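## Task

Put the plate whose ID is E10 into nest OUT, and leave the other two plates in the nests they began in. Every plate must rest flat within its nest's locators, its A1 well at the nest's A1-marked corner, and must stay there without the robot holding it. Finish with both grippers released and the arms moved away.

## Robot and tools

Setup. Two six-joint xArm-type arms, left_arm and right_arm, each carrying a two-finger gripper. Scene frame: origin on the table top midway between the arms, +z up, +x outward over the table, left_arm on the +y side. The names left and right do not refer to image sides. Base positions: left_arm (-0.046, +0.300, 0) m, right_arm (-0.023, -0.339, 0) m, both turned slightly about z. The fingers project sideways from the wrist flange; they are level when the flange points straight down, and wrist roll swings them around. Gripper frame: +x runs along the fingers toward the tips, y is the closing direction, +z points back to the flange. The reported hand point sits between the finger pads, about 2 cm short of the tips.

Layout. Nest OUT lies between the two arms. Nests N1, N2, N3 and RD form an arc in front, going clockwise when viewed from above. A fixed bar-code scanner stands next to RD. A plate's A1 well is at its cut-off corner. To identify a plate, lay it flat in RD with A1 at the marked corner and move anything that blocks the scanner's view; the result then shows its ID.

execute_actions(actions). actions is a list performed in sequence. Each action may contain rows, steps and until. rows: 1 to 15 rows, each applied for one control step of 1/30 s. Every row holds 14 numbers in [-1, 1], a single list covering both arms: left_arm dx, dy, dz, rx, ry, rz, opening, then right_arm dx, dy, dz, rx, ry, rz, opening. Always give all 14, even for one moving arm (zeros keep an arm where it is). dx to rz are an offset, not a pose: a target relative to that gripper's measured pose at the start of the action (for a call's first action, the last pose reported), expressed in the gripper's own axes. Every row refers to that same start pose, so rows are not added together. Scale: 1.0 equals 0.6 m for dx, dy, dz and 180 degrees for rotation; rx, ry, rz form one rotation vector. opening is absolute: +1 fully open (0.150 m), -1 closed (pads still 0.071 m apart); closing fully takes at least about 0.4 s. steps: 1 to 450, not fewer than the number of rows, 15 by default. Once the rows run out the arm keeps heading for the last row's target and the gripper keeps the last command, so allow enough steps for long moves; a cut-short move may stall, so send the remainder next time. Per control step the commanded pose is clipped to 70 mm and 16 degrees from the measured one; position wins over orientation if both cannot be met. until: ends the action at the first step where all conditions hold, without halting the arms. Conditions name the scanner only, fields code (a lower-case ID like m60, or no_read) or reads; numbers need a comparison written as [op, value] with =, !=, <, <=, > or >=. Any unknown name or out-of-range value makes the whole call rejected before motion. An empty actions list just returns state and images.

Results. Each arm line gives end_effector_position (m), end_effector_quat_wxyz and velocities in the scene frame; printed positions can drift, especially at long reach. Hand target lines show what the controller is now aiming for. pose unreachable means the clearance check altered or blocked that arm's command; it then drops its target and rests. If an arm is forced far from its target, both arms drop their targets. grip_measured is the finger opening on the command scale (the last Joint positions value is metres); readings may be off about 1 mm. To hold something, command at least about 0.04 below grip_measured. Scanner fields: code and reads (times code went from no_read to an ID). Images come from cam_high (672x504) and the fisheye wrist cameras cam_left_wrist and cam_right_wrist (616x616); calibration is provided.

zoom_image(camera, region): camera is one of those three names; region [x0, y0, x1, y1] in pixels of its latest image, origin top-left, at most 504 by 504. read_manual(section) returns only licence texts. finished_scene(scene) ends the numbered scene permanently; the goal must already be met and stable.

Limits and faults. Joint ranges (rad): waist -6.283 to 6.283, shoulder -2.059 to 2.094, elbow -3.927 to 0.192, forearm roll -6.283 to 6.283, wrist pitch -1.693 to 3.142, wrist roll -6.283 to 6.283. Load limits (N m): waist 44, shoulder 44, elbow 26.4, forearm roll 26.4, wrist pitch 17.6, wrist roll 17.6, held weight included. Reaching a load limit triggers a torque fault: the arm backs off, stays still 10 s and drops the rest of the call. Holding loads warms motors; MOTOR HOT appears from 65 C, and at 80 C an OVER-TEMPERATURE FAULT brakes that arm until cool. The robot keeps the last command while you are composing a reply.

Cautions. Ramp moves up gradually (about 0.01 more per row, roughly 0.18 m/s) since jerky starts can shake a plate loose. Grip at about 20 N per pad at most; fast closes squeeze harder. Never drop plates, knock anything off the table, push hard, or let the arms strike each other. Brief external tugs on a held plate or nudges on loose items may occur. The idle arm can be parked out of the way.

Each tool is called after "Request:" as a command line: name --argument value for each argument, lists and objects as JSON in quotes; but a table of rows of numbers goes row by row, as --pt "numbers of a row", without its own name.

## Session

Request:
execute_actions --actions '[]'

Scene clock: 0.00 s.
left_arm: end_effector_position=(+0.2689, +0.8073, +0.2717) grip_measured=+1.00 end_effector_quat_wxyz=(+0.255, -0.326, -0.505, +0.758) end_effector_velocity=(+0.000, -0.000, -0.001) end_effector_angular_velocity=(-0.001, +0.002, -0.001) | right_arm: end_effector_position=(+0.4801, +0.2687, +0.3744) grip_measured=+1.00 end_effector_quat_wxyz=(+0.764, -0.486, -0.224, +0.361) end_effector_velocity=(+0.000, -0.000, +0.001) end_effector_angular_velocity=(+0.000, -0.000, -0.000)
Joint positions: left_arm=[ 0.767  0.245 -1.27  -2.85   0.275  1.063  0.15 ] | right_arm=[ 1.277  0.733 -2.12  -1.094  1.689  0.253  0.15 ]
Joint velocities: left_arm=[-0.001  0.001  0.     0.001 -0.001 -0.001  0.   ] | right_arm=[-0.001 -0.001  0.    -0.     0.    -0.001  0.   ]
Hand target (left_arm): +0.269, +0.807, +0.272; +0.255, -0.326, -0.505, +0.758
Hand target (right_arm): +0.480, +0.269, +0.374; +0.764, -0.486, -0.224, +0.361
scanner: code=no_read reads=0
camera_calibration (this result's frames):
cam_left_wrist: T_world_to_cam=[[-0.0631754, 0.322511, 0.944455, -0.499648], [0.99709, 0.0608472, 0.0459182, -0.315494], [-0.0426584, 0.944608, -0.325417, -0.538677], [0, 0, 0, 1]] pos_world=[0.260031, 0.689178, 0.311087]
cam_right_wrist: T_world_to_cam=[[0.409199, -0.345321, 0.844577, -0.428665], [0.165868, -0.882045, -0.441004, 0.333838], [0.897242, 0.320547, -0.303654, -0.279501], [0, 0, 0, 1]] pos_world=[0.370816, 0.236026, 0.424393]

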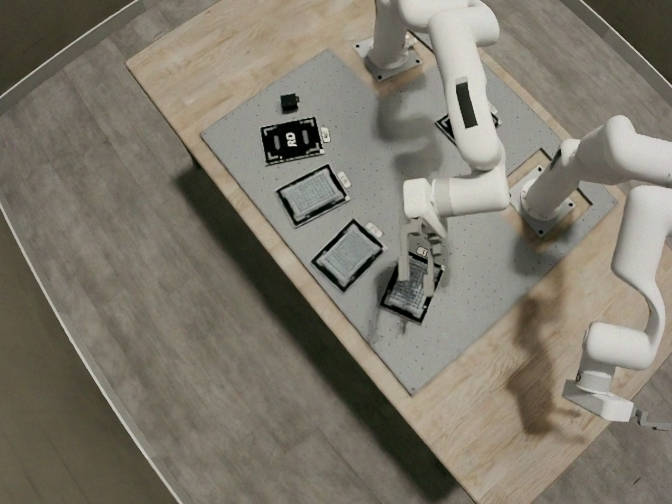

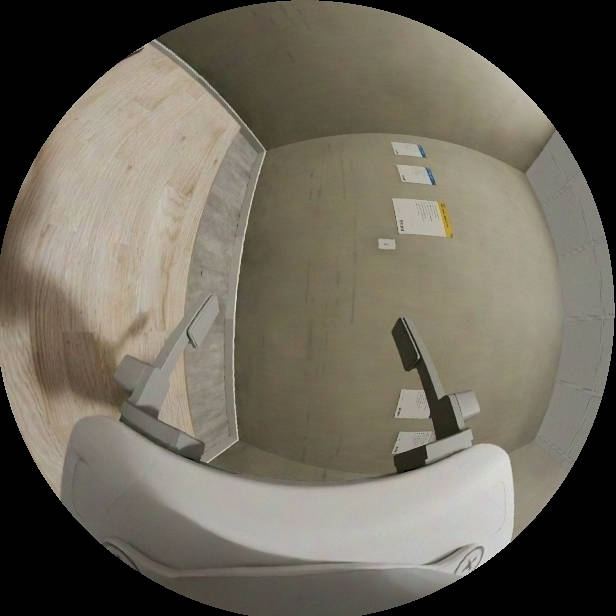

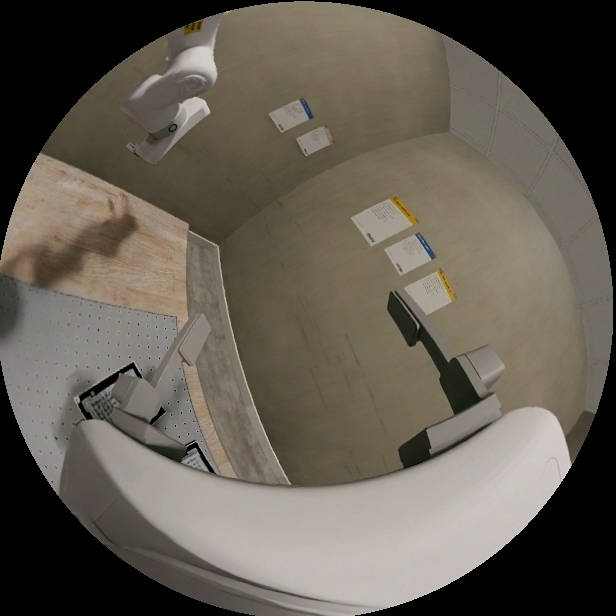

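Request:
execute_actions --actions '[{"rows":[[0,0,0,0,0,0,1,-0.03,0.03,-0.02,0.04,0.015,-0.025,0.5],[0,0,0,0,0,0,1,-0.435,0.438,-0.252,0.343,0.13,-0.2105,-0.2]],"steps":60}]'

Request:
zoom_image --camera "cam_right_wrist" --region '[100, 230, 500, 400]'

Request:
zoom_image --camera "cam_high" --region '[250, 80, 520, 340]'

Scene clock: 11.03 s.
left_arm: end_effector_position=(+0.2689, +0.8073, +0.2717) grip_measured=+1.00 end_effector_quat_wxyz=(+0.255, -0.326, -0.505, +0.758) end_effector_velocity=(-0.000, +0.000, -0.000) end_effector_angular_velocity=(-0.000, -0.000, +0.001) | right_arm: end_effector_position=(+0.3297, +0.0506, +0.0749) grip_measured=-0.20 end_effector_quat_wxyz=(+0.998, -0.001, +0.000, +0.070) end_effector_velocity=(-0.000, -0.002, -0.002) end_effector_angular_velocity=(-0.004, +0.002, -0.000)
Joint positions: left_arm=[ 0.767  0.245 -1.27  -2.85   0.275  1.063  0.15 ] | right_arm=[ 1.243  0.365 -0.73  -0.001  0.367  0.923  0.103]
Joint velocities: left_arm=[ 0.001  0.    -0.    -0.001 -0.     0.     0.   ] | right_arm=[-0.001  0.002  0.003 -0.001 -0.    -0.     0.   ]
Hand target (left_arm): +0.269, +0.807, +0.272; +0.255, -0.326, -0.505, +0.758
Hand target (right_arm): +0.330, +0.051, +0.075; +0.998, -0.001, +0.000, +0.070
Off the commanded pose (left_arm): 0.000 m, 0 deg.
Off the commanded pose (right_arm): 0.001 m, 0 deg.
scanner: code=no_read reads=0
camera_calibration (this result's frames):
cam_left_wrist: T_world_to_cam=[[-0.0631755, 0.322511, 0.944455, -0.499648], [0.99709, 0.0608473, 0.0459183, -0.315494], [-0.0426584, 0.944608, -0.325417, -0.538677], [0, 0, 0, 1]] pos_world=[0.260031, 0.689178, 0.311087]
cam_right_wrist: T_world_to_cam=[[0.126853, -0.984289, -0.122816, 0.00839138], [-0.577888, 0.0272976, -0.815659, 0.261549], [0.806197, 0.174443, -0.565346, -0.10858], [0, 0, 0, 1]] pos_world=[0.237618, 0.0200609, 0.15298]

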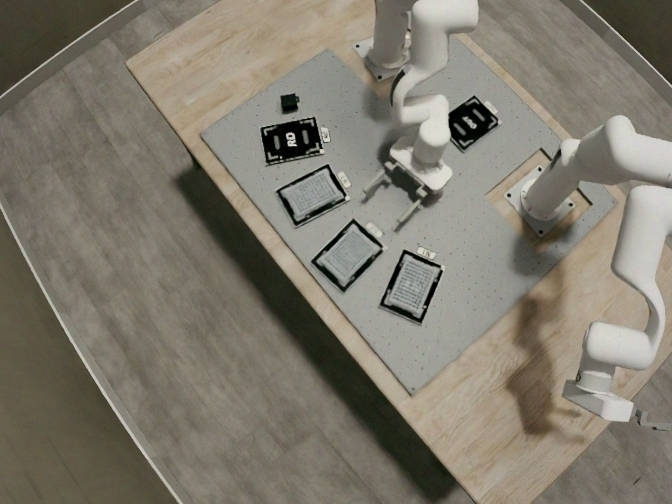

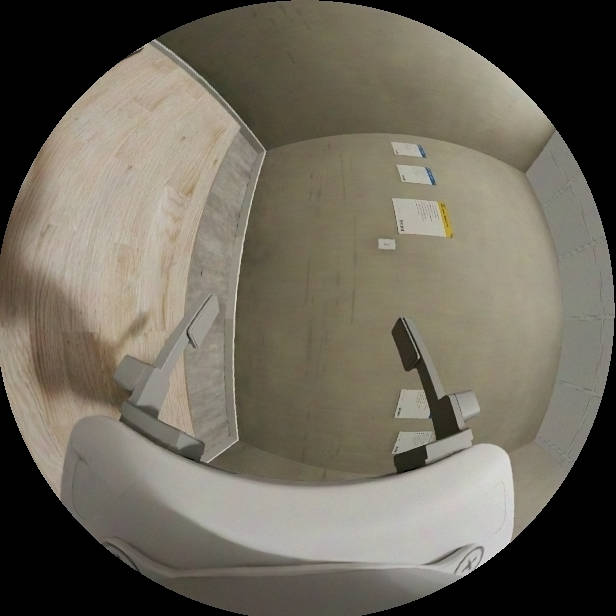

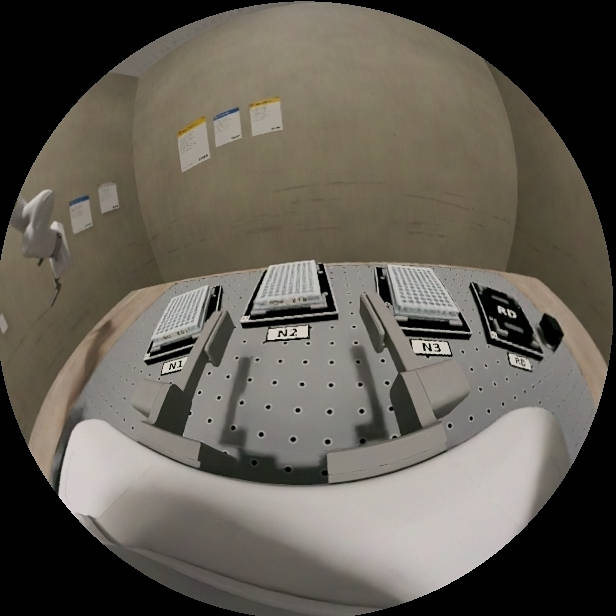

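Region (100, 230, 500, 400) of cam_right_wrist's 616x616 image, scaled by 1.260, with more detail than that image has; it fills the top 214 rows of this view, and the rest is white.

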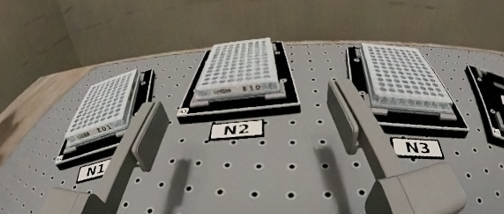

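Region (250, 80, 520, 340) of cam_high's 672x504 image, scaled by 1.867, with more detail than that image has; it fills the top 485 rows of this view, and the rest is white.

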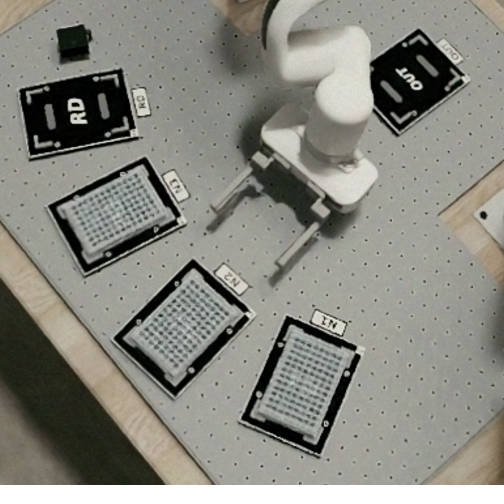

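Request:
zoom_image --camera "cam_right_wrist" --region '[230, 250, 490, 370]'

Request:
zoom_image --camera "cam_right_wrist" --region '[235, 250, 355, 340]'

Request:
zoom_image --camera "cam_high" --region '[265, 155, 405, 300]'

Region (230, 250, 490, 370) of cam_right_wrist's 616x616 image, scaled by 1.938, with more detail than that image has; it fills the top 233 rows of this view, and the rest is white.

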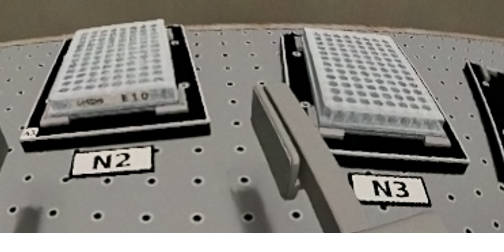

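Region (235, 250, 355, 340) of cam_right_wrist's 616x616 image, scaled by 4.200, with more detail than that image has; it fills the top 378 rows of this view, and the rest is white.

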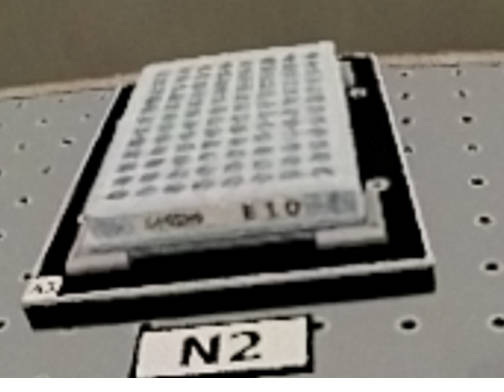

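Region (265, 155, 405, 300) of cam_high's 672x504 image, scaled by 3.476, with more detail than that image has; it fills the left 487 columns of this view, and the rest is white.

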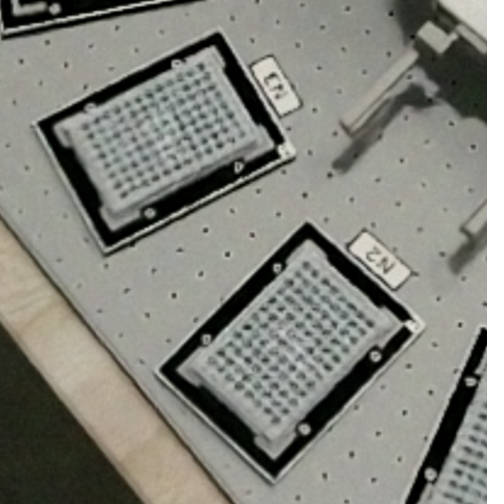

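Request:
execute_actions --actions '[{"rows":[[0,0,0,0,0,0,1,0.03,0.003,0,0,0,0,-0.2],[0,0,0,0,0,0,1,0.08,0.01,0,0,0,0,-0.2],[0,0,0,0,0,0,1,0.278,0.031,-0.012,0,0,-0.007,-0.2]],"steps":30}]'

Request:
zoom_image --camera "cam_right_wrist" --region '[130, 260, 560, 500]'

Request:
zoom_image --camera "cam_high" --region '[295, 180, 415, 300]'

Scene clock: 23.63 s.
left_arm: end_effector_position=(+0.2689, +0.8073, +0.2717) grip_measured=+1.00 end_effector_quat_wxyz=(+0.255, -0.326, -0.505, +0.758) end_effector_velocity=(+0.000, +0.000, +0.000) end_effector_angular_velocity=(+0.002, -0.002, -0.001) | right_arm: end_effector_position=(+0.4922, +0.0918, +0.0675) grip_measured=-0.20 end_effector_quat_wxyz=(+0.998, -0.001, -0.000, +0.059) end_effector_velocity=(+0.001, +0.000, -0.001) end_effector_angular_velocity=(-0.001, +0.001, -0.000)
Joint positions: left_arm=[ 0.767  0.245 -1.27  -2.85   0.275  1.063  0.15 ] | right_arm=[ 1.025  0.682 -1.278 -0.003  0.597  0.728  0.103]
Joint velocities: left_arm=[-0.     0.    -0.    -0.     0.002  0.001  0.   ] | right_arm=[-0.001  0.006 -0.006 -0.001  0.002 -0.    -0.   ]
Hand target (left_arm): +0.269, +0.807, +0.272; +0.255, -0.326, -0.505, +0.758
Hand target (right_arm): +0.492, +0.092, +0.067; +0.998, -0.001, -0.000, +0.059
Off the commanded pose (left_arm): 0.000 m, 0 deg.
Off the commanded pose (right_arm): 0.000 m, 0 deg.
scanner: code=no_read reads=0
camera_calibration (this result's frames):
cam_left_wrist: T_world_to_cam=[[-0.0631755, 0.322511, 0.944455, -0.499648], [0.99709, 0.0608472, 0.0459183, -0.315494], [-0.0426583, 0.944608, -0.325417, -0.538677], [0, 0, 0, 1]] pos_world=[0.260031, 0.689178, 0.311087]
cam_right_wrist: T_world_to_cam=[[0.105368, -0.986923, -0.121987, 0.0381638], [-0.576531, 0.0393226, -0.816128, 0.346587], [0.810253, 0.156323, -0.564849, -0.251352], [0, 0, 0, 1]] pos_world=[0.399456, 0.0633282, 0.145539]

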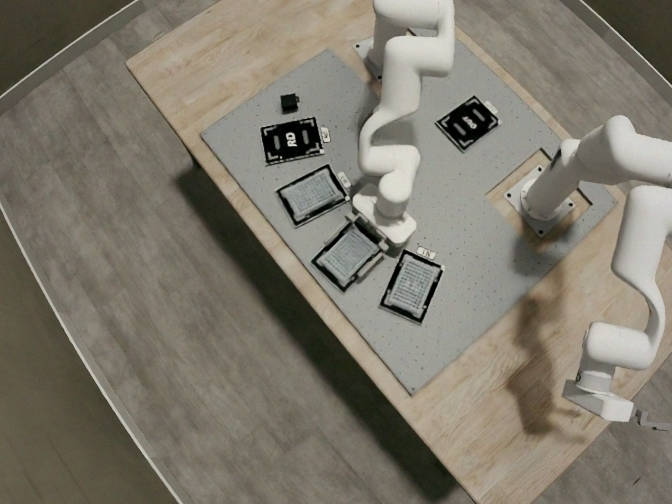

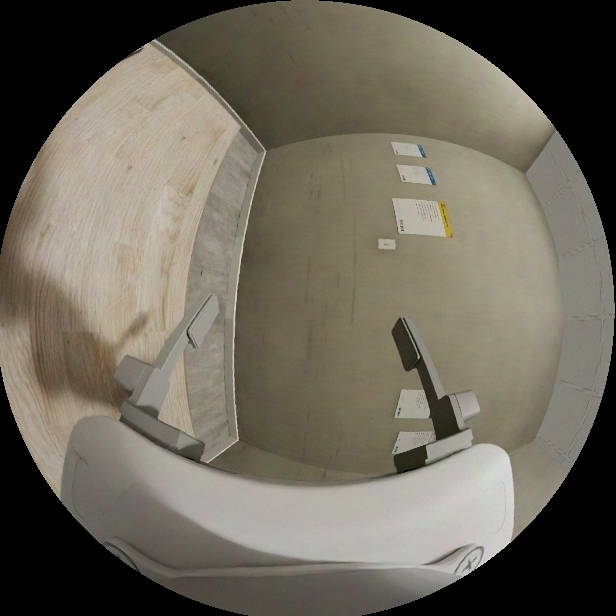

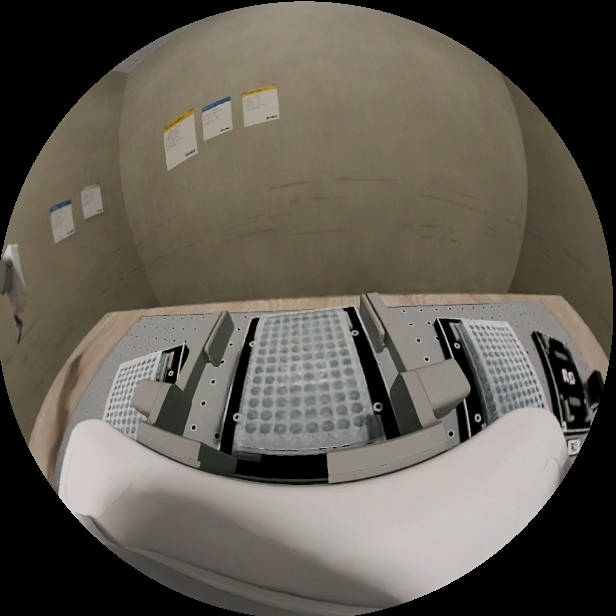

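Region (130, 260, 560, 500) of cam_right_wrist's 616x616 image, scaled by 1.172, with more detail than that image has; it fills the top 281 rows of this view, and the rest is white.

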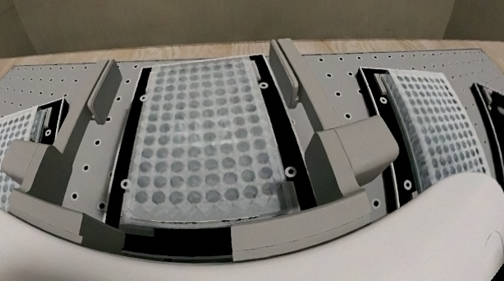

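Region (295, 180, 415, 300) of cam_high's 672x504 image, scaled by 4.200, with more detail than that image has.

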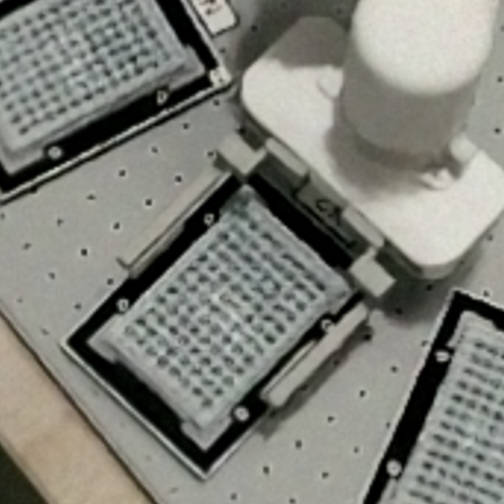

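Request:
execute_actions --actions '[{"rows":[[0,0,0,0,0,0,1,0,-0.004,-0.005,0,0,0,-0.2],[0,0,0,0,0,0,1,0,-0.007,-0.012,0,0,0,-0.2],[0,0,0,0,0,0,1,0,-0.007,-0.02,0,0,0,-0.2],[0,0,0,0,0,0,1,0,-0.007,-0.03,0,0,0,-0.2],[0,0,0,0,0,0,1,0,-0.007,-0.039,0,0,0,-0.2],[0,0,0,0,0,0,1,0,-0.007,-0.039,0,0,0,-0.2],[0,0,0,0,0,0,1,0,-0.007,-0.039,0,0,0,-0.2],[0,0,0,0,0,0,1,0,-0.007,-0.039,0,0,0,-0.2],[0,0,0,0,0,0,1,0,-0.007,-0.039,0,0,0,-0.2],[0,0,0,0,0,0,1,0,-0.007,-0.039,0,0,0,-0.3],[0,0,0,0,0,0,1,0,-0.007,-0.039,0,0,0,-0.42]],"steps":20}]'

Request:
zoom_image --camera "cam_right_wrist" --region '[130, 260, 480, 500]'

Request:
zoom_image --camera "cam_high" --region '[295, 180, 415, 300]'

Scene clock: 34.87 s.
left_arm: end_effector_position=(+0.2689, +0.8073, +0.2717) grip_measured=+1.00 end_effector_quat_wxyz=(+0.255, -0.326, -0.505, +0.758) end_effector_velocity=(-0.000, +0.000, -0.000) end_effector_angular_velocity=(-0.001, +0.001, +0.001) | right_arm: end_effector_position=(+0.4927, +0.0877, +0.0443) grip_measured=-0.42 end_effector_quat_wxyz=(+0.998, -0.001, -0.000, +0.059) end_effector_velocity=(-0.002, -0.001, -0.004) end_effector_angular_velocity=(-0.006, +0.005, +0.001)
Joint positions: left_arm=[ 0.767  0.245 -1.27  -2.85   0.275  1.063  0.15 ] | right_arm=[ 1.019  0.732 -1.279 -0.003  0.548  0.722  0.094]
Joint velocities: left_arm=[ 0.001  0.001 -0.    -0.001 -0.001  0.001  0.   ] | right_arm=[ 0.001  0.004  0.002 -0.001  0.001  0.001  0.   ]
Hand target (left_arm): +0.269, +0.807, +0.272; +0.255, -0.326, -0.505, +0.758
Hand target (right_arm): +0.493, +0.088, +0.044; +0.998, -0.001, -0.000, +0.059
Off the commanded pose (left_arm): 0.000 m, 0 deg.
Off the commanded pose (right_arm): 0.000 m, 0 deg.
scanner: code=no_read reads=0
camera_calibration (this result's frames):
cam_left_wrist: T_world_to_cam=[[-0.0631756, 0.322511, 0.944455, -0.499648], [0.99709, 0.0608471, 0.0459184, -0.315494], [-0.0426582, 0.944608, -0.325417, -0.538678], [0, 0, 0, 1]] pos_world=[0.260031, 0.689178, 0.311087]
cam_right_wrist: T_world_to_cam=[[0.105463, -0.986881, -0.122242, 0.0311534], [-0.576404, 0.0395042, -0.81621, 0.328021], [0.810331, 0.156541, -0.564676, -0.264273], [0, 0, 0, 1]] pos_world=[0.399936, 0.059156, 0.122314]

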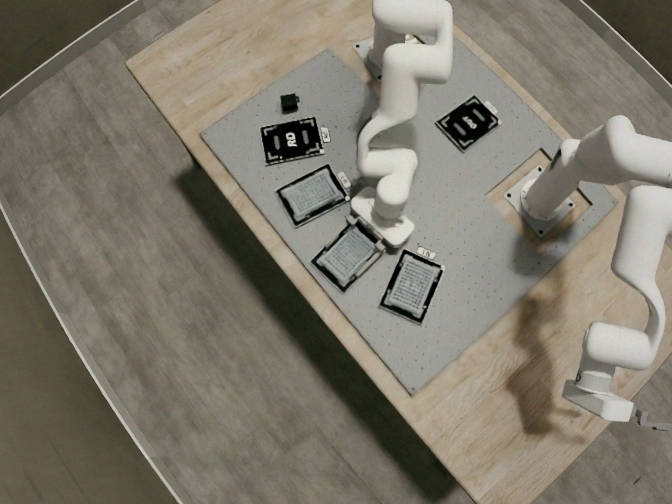

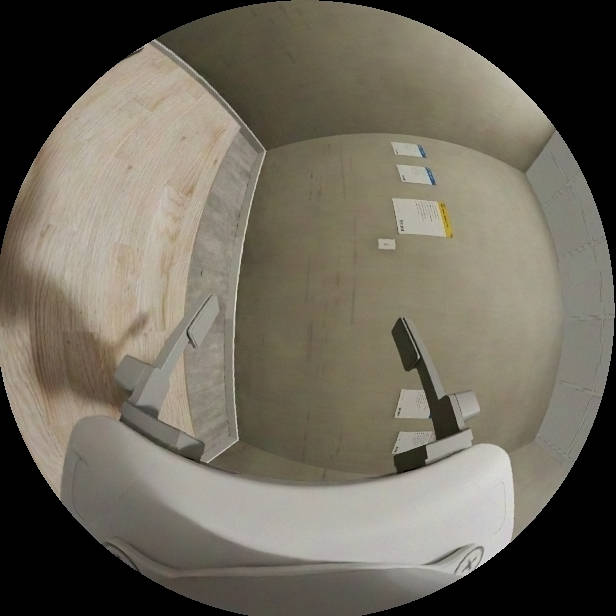

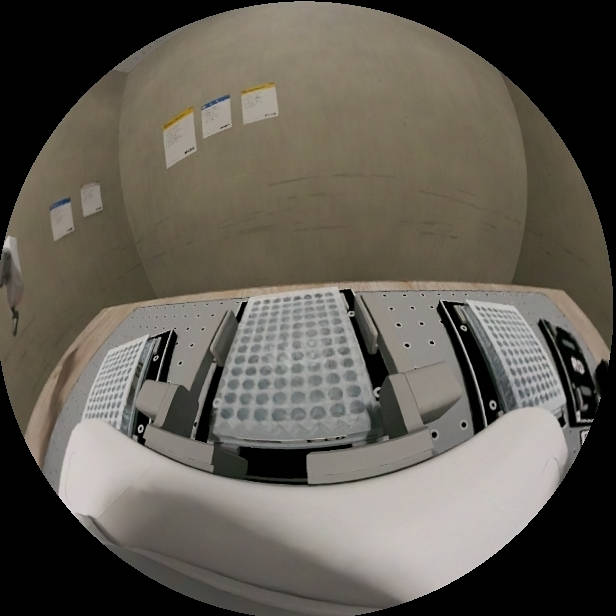

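Region (130, 260, 480, 500) of cam_right_wrist's 616x616 image, scaled by 1.440, with more detail than that image has; it fills the top 346 rows of this view, and the rest is white.

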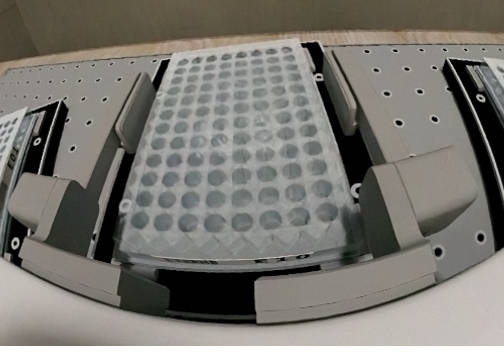

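Region (295, 180, 415, 300) of cam_high's 672x504 image, scaled by 4.200, with more detail than that image has.

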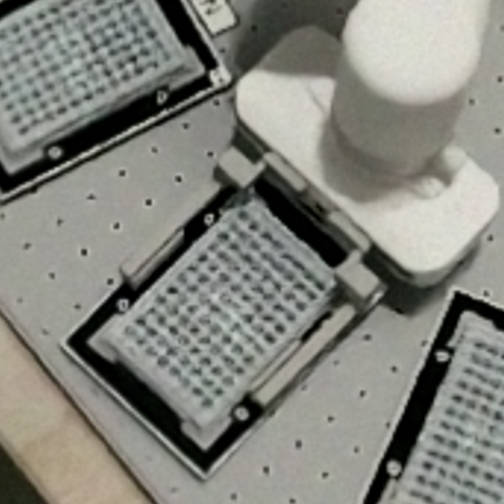

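Request:
execute_actions --actions '[{"rows":[[0,0,0,0,0,0,1,0,0.004,-0.002,0,0,0.008,-0.42],[0,0,0,0,0,0,1,0,0.004,-0.0045,0,0,0.008,-0.42],[0,0,0,0,0,0,1,0,0.004,-0.0045,0,0,0.008,-0.42],[0,0,0,0,0,0,1,0,0.004,-0.0045,0,0,0.008,-0.46],[0,0,0,0,0,0,1,0,0.004,-0.0045,0,0,0.008,-0.5],[0,0,0,0,0,0,1,0,0.004,-0.0045,0,0,0.008,-0.54],[0,0,0,0,0,0,1,0,0.004,-0.0045,0,0,0.008,-0.58],[0,0,0,0,0,0,1,0,0.004,-0.0045,0,0,0.008,-0.61],[0,0,0,0,0,0,1,0,0.004,-0.0045,0,0,0.008,-0.64],[0,0,0,0,0,0,1,0,0.004,-0.0045,0,0,0.008,-0.67],[0,0,0,0,0,0,1,0,0.004,-0.0045,0,0,0.008,-0.7],[0,0,0,0,0,0,1,0,0.004,-0.0045,0,0,0.008,-0.75],[0,0,0,0,0,0,1,0,0.004,-0.0045,0,0,0.008,-0.8]],"steps":22},{"rows":[[0,0,0,0,0,0,1,0,0,0.003,0,0,0,-0.8],[0,0,0,0,0,0,1,0,0,0.007,0,0,0,-0.8],[0,0,0,0,0,0,1,0,0,0.012,0,0,0,-0.8],[0,0,0,0,0,0,1,0,0,0.018,0,0,0,-0.8],[0,0,0,0,0,0,1,0,0,0.025,0,0,0,-0.8],[0,0,0,0,0,0,1,0,0,0.033,0,0,0,-0.8],[0,0,0,0,0,0,1,0,0,0.042,0,0,0,-0.8],[0,0,0,0,0,0,1,0,0,0.05,0,0,0,-0.8]],"steps":18},{"rows":[[0,0,0,0,0,0,1,-0.005,0,0,0,0,0,-0.8],[0,0,0,0,0,0,1,-0.013,0,0,0,0,-0.001,-0.8],[0,0,0,0,0,0,1,-0.025,0,0,0,0,-0.002,-0.8],[0,0,0,0,0,0,1,-0.04,0,0,0,0,-0.004,-0.8],[0,0,0,0,0,0,1,-0.06,0,0,0,0,-0.006,-0.8],[0,0,0,0,0,0,1,-0.08,0,0,0,0,-0.009,-0.8],[0,0,0,0,0,0,1,-0.105,0,0,0,0,-0.013,-0.8],[0,0,0,0,0,0,1,-0.13,0,0,0,0,-0.018,-0.8],[0,0,0,0,0,0,1,-0.16,0,0,0,0,-0.024,-0.8],[0,0,0,0,0,0,1,-0.19,0,0,0,0,-0.03,-0.8],[0,0,0,0,0,0,1,-0.22,0,0,0,0,-0.036,-0.8],[0,0,0,0,0,0,1,-0.25,0,0,0,0,-0.042,-0.8],[0,0,0,0,0,0,1,-0.28,0,0,0,0,-0.048,-0.8],[0,0,0,0,0,0,1,-0.31,0,0,0,0,-0.054,-0.8],[0,0,0,0,0,0,1,-0.87,-0.022,-0.022,0,0,-0.0605,-0.8]],"steps":65}]'

Request:
zoom_image --camera "cam_high" --region '[420, 80, 520, 170]'

Request:
zoom_image --camera "cam_right_wrist" --region '[130, 260, 480, 500]'

Scene clock: 55.87 s.
left_arm: end_effector_position=(+0.2689, +0.8073, +0.2717) grip_measured=+1.00 end_effector_quat_wxyz=(+0.255, -0.326, -0.505, +0.758) end_effector_velocity=(+0.000, -0.000, -0.000) end_effector_angular_velocity=(-0.001, +0.002, -0.001) | right_arm: end_effector_position=(-0.0238, +0.0031, +0.0586) grip_measured=-0.63 end_effector_quat_wxyz=(+1.000, -0.001, +0.002, -0.024) end_effector_velocity=(-0.001, -0.001, +0.000) end_effector_angular_velocity=(-0.001, -0.001, -0.001)
Joint positions: left_arm=[ 0.767  0.245 -1.27  -2.85   0.275  1.063  0.15 ] | right_arm=[ 2.158  0.333 -0.583  0.018  0.25   2.007  0.085]
Joint velocities: left_arm=[-0.001  0.    -0.    -0.    -0.002  0.     0.   ] | right_arm=[ 0.002 -0.001  0.001 -0.002  0.001  0.004  0.   ]
Hand target (left_arm): +0.269, +0.807, +0.272; +0.255, -0.326, -0.505, +0.758
Hand target (right_arm): -0.024, +0.003, +0.059; +1.000, -0.001, +0.002, -0.024
Off the commanded pose (left_arm): 0.000 m, 0 deg.
Off the commanded pose (right_arm): 0.002 m, 0 deg.
scanner: code=no_read reads=0
camera_calibration (this result's frames):
cam_left_wrist: T_world_to_cam=[[-0.0631757, 0.322511, 0.944455, -0.499648], [0.99709, 0.0608471, 0.0459185, -0.315494], [-0.0426581, 0.944608, -0.325417, -0.538677], [0, 0, 0, 1]] pos_world=[0.260031, 0.689178, 0.311087]
cam_right_wrist: T_world_to_cam=[[-0.0594914, -0.990752, -0.121951, 0.0000459623], [-0.5656, 0.13412, -0.8137, 0.0451668], [0.822531, 0.0205671, -0.568349, 0.176552], [0, 0, 0, 1]] pos_world=[-0.119671, -0.00964341, 0.137101]

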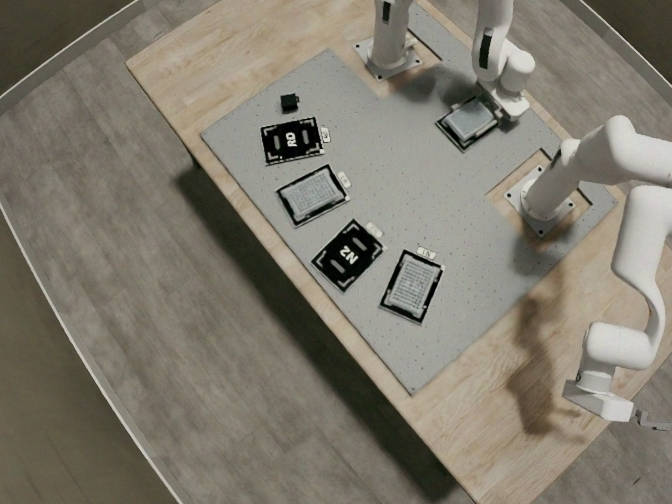

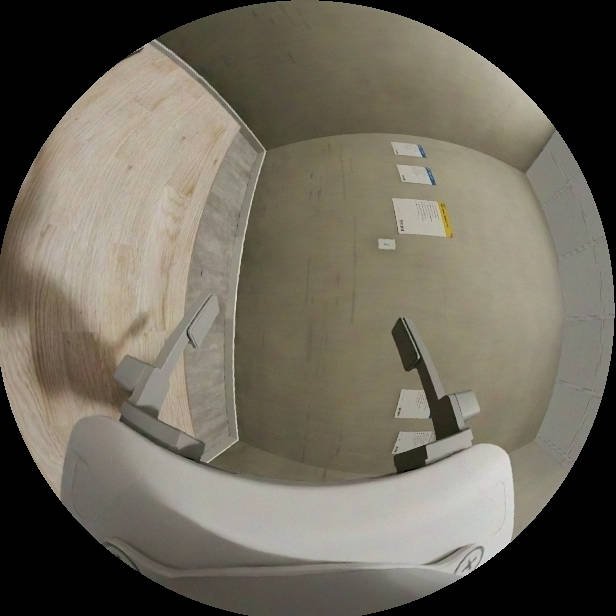

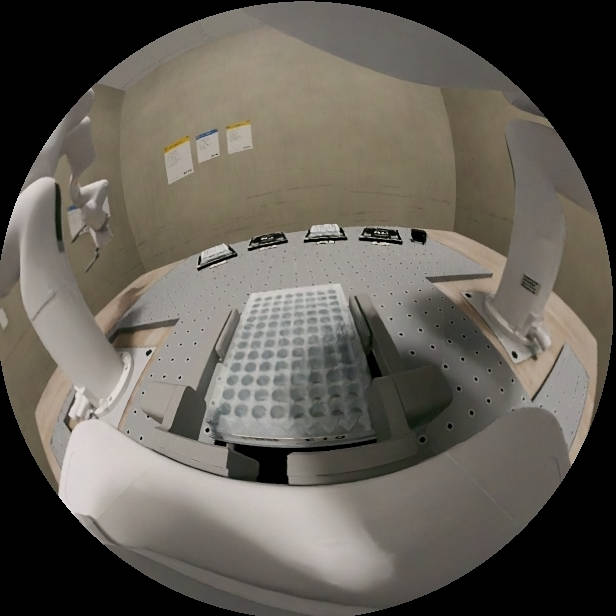

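Region (420, 80, 520, 170) of cam_high's 672x504 image, scaled by 5.040, with more detail than that image has; it fills the top 454 rows of this view, and the rest is white.

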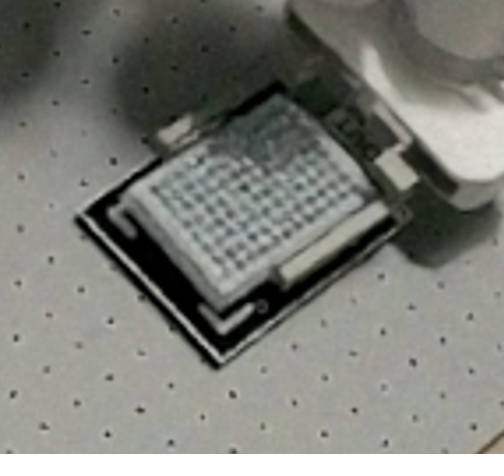

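Region (130, 260, 480, 500) of cam_right_wrist's 616x616 image, scaled by 1.440, with more detail than that image has; it fills the top 346 rows of this view, and the rest is white.

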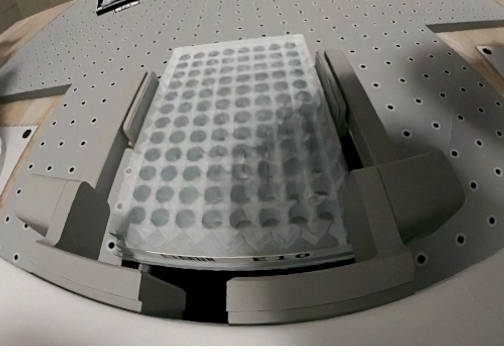

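Request:
execute_actions --actions '[{"rows":[[0,0,0,0,0,0,1,-0.003,-0.002,-0.004,0,-0.001,0,-0.8],[0,0,0,0,0,0,1,-0.005,-0.003,-0.009,0,-0.001,0,-0.8],[0,0,0,0,0,0,1,-0.005,-0.003,-0.014,0,-0.001,0,-0.8],[0,0,0,0,0,0,1,-0.005,-0.003,-0.019,0,-0.001,0,-0.8]],"steps":16}]'

Request:
zoom_image --camera "cam_high" --region '[430, 90, 510, 160]'

Request:
zoom_image --camera "cam_right_wrist" --region '[130, 260, 480, 500]'

Scene clock: 61.80 s.
left_arm: end_effector_position=(+0.2689, +0.8073, +0.2717) grip_measured=+1.00 end_effector_quat_wxyz=(+0.255, -0.326, -0.505, +0.758) end_effector_velocity=(+0.000, -0.000, +0.000) end_effector_angular_velocity=(+0.001, -0.001, -0.000) | right_arm: end_effector_position=(-0.0270, +0.0015, +0.0473) grip_measured=-0.63 end_effector_quat_wxyz=(+1.000, -0.001, +0.001, -0.024) end_effector_velocity=(+0.001, -0.001, -0.001) end_effector_angular_velocity=(-0.004, -0.002, -0.000)
Joint positions: left_arm=[ 0.767  0.245 -1.27  -2.85   0.275  1.063  0.15 ] | right_arm=[ 2.167  0.376 -0.592  0.009  0.217  2.024  0.085]
Joint velocities: left_arm=[-0. -0. -0. -0.  0.  0.  0.] | right_arm=[-0.001  0.005 -0.    -0.002 -0.     0.001  0.   ]
Hand target (left_arm): +0.269, +0.807, +0.272; +0.255, -0.326, -0.505, +0.758
Hand target (right_arm): -0.027, +0.001, +0.047; +1.000, -0.001, +0.000, -0.024
Off the commanded pose (left_arm): 0.000 m, 0 deg.
Off the commanded pose (right_arm): 0.000 m, 0 deg.
scanner: code=no_read reads=0
camera_calibration (this result's frames):
cam_left_wrist: T_world_to_cam=[[-0.0631756, 0.322511, 0.944455, -0.499648], [0.99709, 0.0608471, 0.0459185, -0.315494], [-0.0426582, 0.944608, -0.325417, -0.538677], [0, 0, 0, 1]] pos_world=[0.260031, 0.689178, 0.311087]
cam_right_wrist: T_world_to_cam=[[-0.0591475, -0.990739, -0.122218, -0.0030977], [-0.563255, 0.134203, -0.815312, 0.0345403], [0.824163, 0.020616, -0.565977, 0.172699], [0, 0, 0, 1]] pos_world=[-0.12306, -0.0112648, 0.125526]

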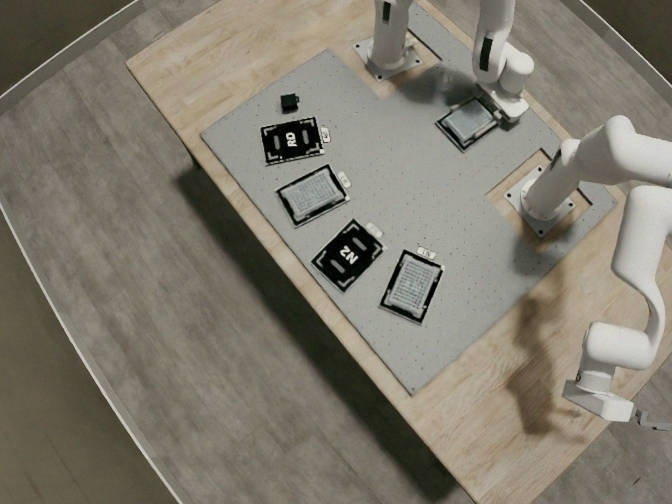

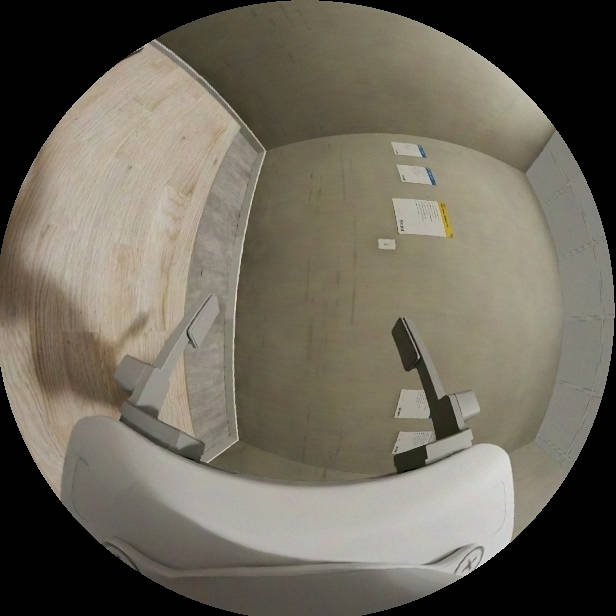

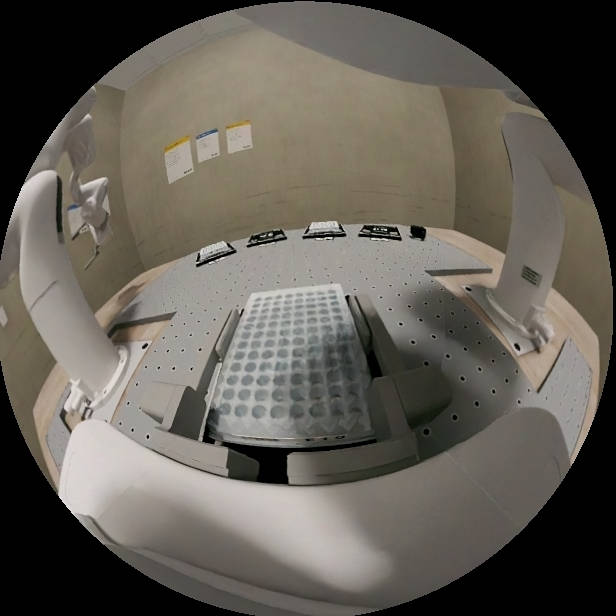

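Region (430, 90, 510, 160) of cam_high's 672x504 image, scaled by 6.300, with more detail than that image has; it fills the top 441 rows of this view, and the rest is white.

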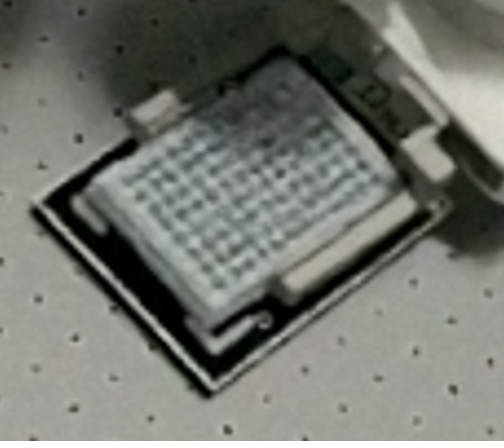

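Region (130, 260, 480, 500) of cam_right_wrist's 616x616 image, scaled by 1.440, with more detail than that image has; it fills the top 346 rows of this view, and the rest is white.

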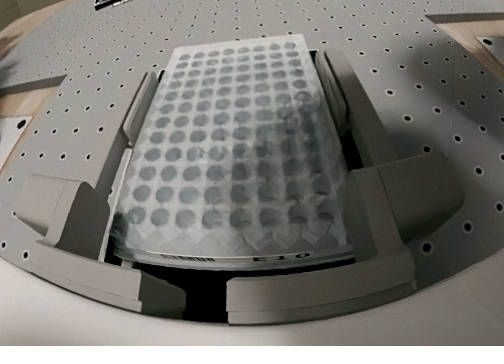

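Request:
execute_actions --actions '[{"rows":[[0,0,0,0,0,0,1,-0.002,0,0,0,0,0.004,-0.8],[0,0,0,0,0,0,1,-0.002,0,-0.003,0,0,0.008,-0.8]],"steps":14}]'

Request:
zoom_image --camera "cam_high" --region '[430, 90, 510, 160]'

Request:
zoom_image --camera "cam_right_wrist" --region '[130, 260, 480, 500]'

Scene clock: 67.77 s.
left_arm: end_effector_position=(+0.2689, +0.8073, +0.2717) grip_measured=+1.00 end_effector_quat_wxyz=(+0.255, -0.326, -0.505, +0.758) end_effector_velocity=(+0.000, +0.000, +0.000) end_effector_angular_velocity=(+0.000, -0.001, -0.000) | right_arm: end_effector_position=(-0.0282, +0.0016, +0.0456) grip_measured=-0.63 end_effector_quat_wxyz=(+1.000, -0.001, +0.001, -0.011) end_effector_velocity=(+0.000, -0.000, -0.000) end_effector_angular_velocity=(+0.000, +0.000, +0.001)
Joint positions: left_arm=[ 0.767  0.245 -1.27  -2.85   0.275  1.063  0.15 ] | right_arm=[ 2.174  0.377 -0.583  0.009  0.207  2.006  0.085]
Joint velocities: left_arm=[ 0.    -0.     0.     0.     0.001 -0.     0.   ] | right_arm=[-0.     0.     0.001  0.001 -0.002 -0.002 -0.   ]
Hand target (left_arm): +0.269, +0.807, +0.272; +0.255, -0.326, -0.505, +0.758
Hand target (right_arm): -0.028, +0.002, +0.046; +1.000, -0.001, +0.001, -0.011
Off the commanded pose (left_arm): 0.000 m, 0 deg.
Off the commanded pose (right_arm): 0.000 m, 0 deg.
scanner: code=no_read reads=0
camera_calibration (this result's frames):
cam_left_wrist: T_world_to_cam=[[-0.0631756, 0.322511, 0.944455, -0.499648], [0.99709, 0.0608471, 0.0459184, -0.315494], [-0.0426581, 0.944608, -0.325417, -0.538677], [0, 0, 0, 1]] pos_world=[0.260031, 0.689178, 0.311087]
cam_right_wrist: T_world_to_cam=[[-0.0344059, -0.991893, -0.122331, -0.00259929], [-0.566513, 0.120195, -0.81524, 0.0323255], [0.823334, 0.0412529, -0.566056, 0.172644], [0, 0, 0, 1]] pos_world=[-0.12392, -0.0135856, 0.123761]

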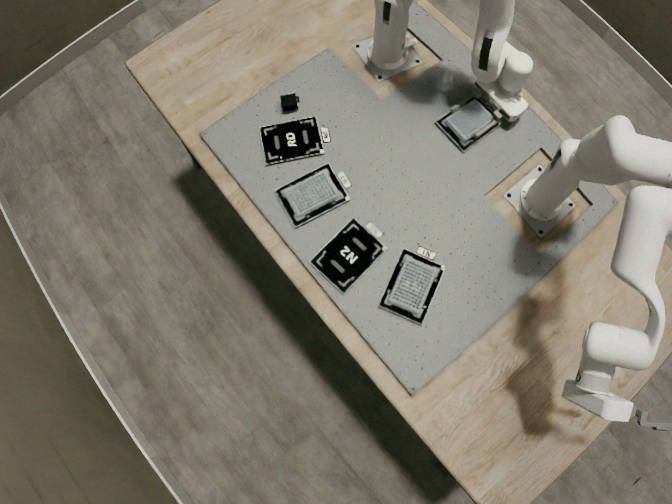

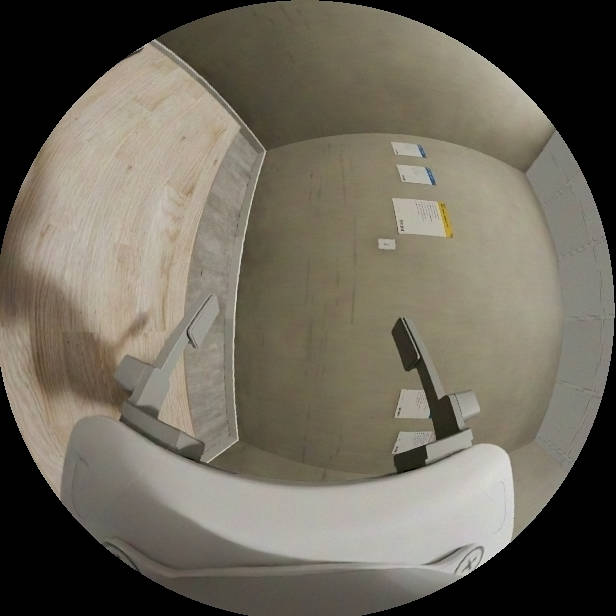

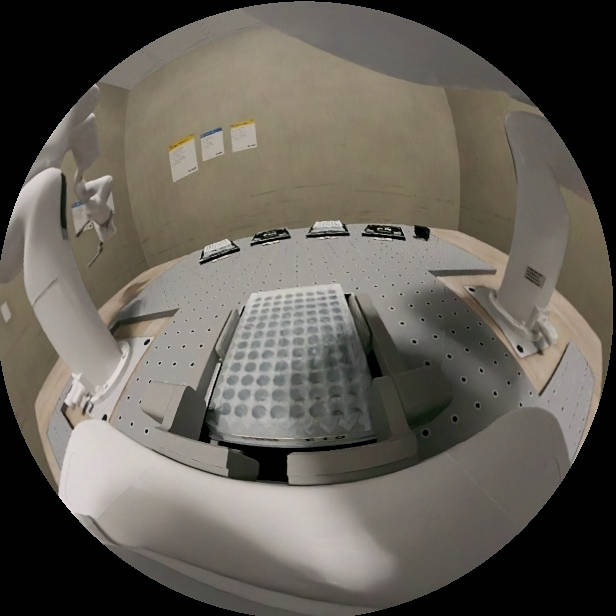

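Region (430, 90, 510, 160) of cam_high's 672x504 image, scaled by 6.300, with more detail than that image has; it fills the top 441 rows of this view, and the rest is white.

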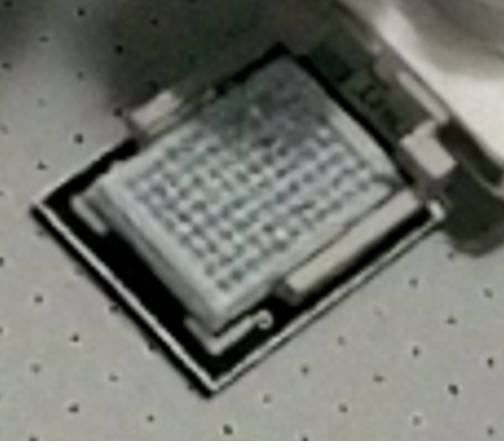

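Region (130, 260, 480, 500) of cam_right_wrist's 616x616 image, scaled by 1.440, with more detail than that image has; it fills the top 346 rows of this view, and the rest is white.

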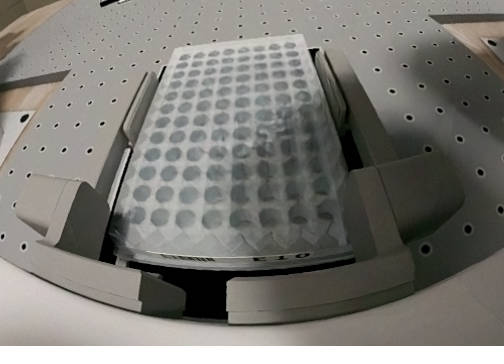

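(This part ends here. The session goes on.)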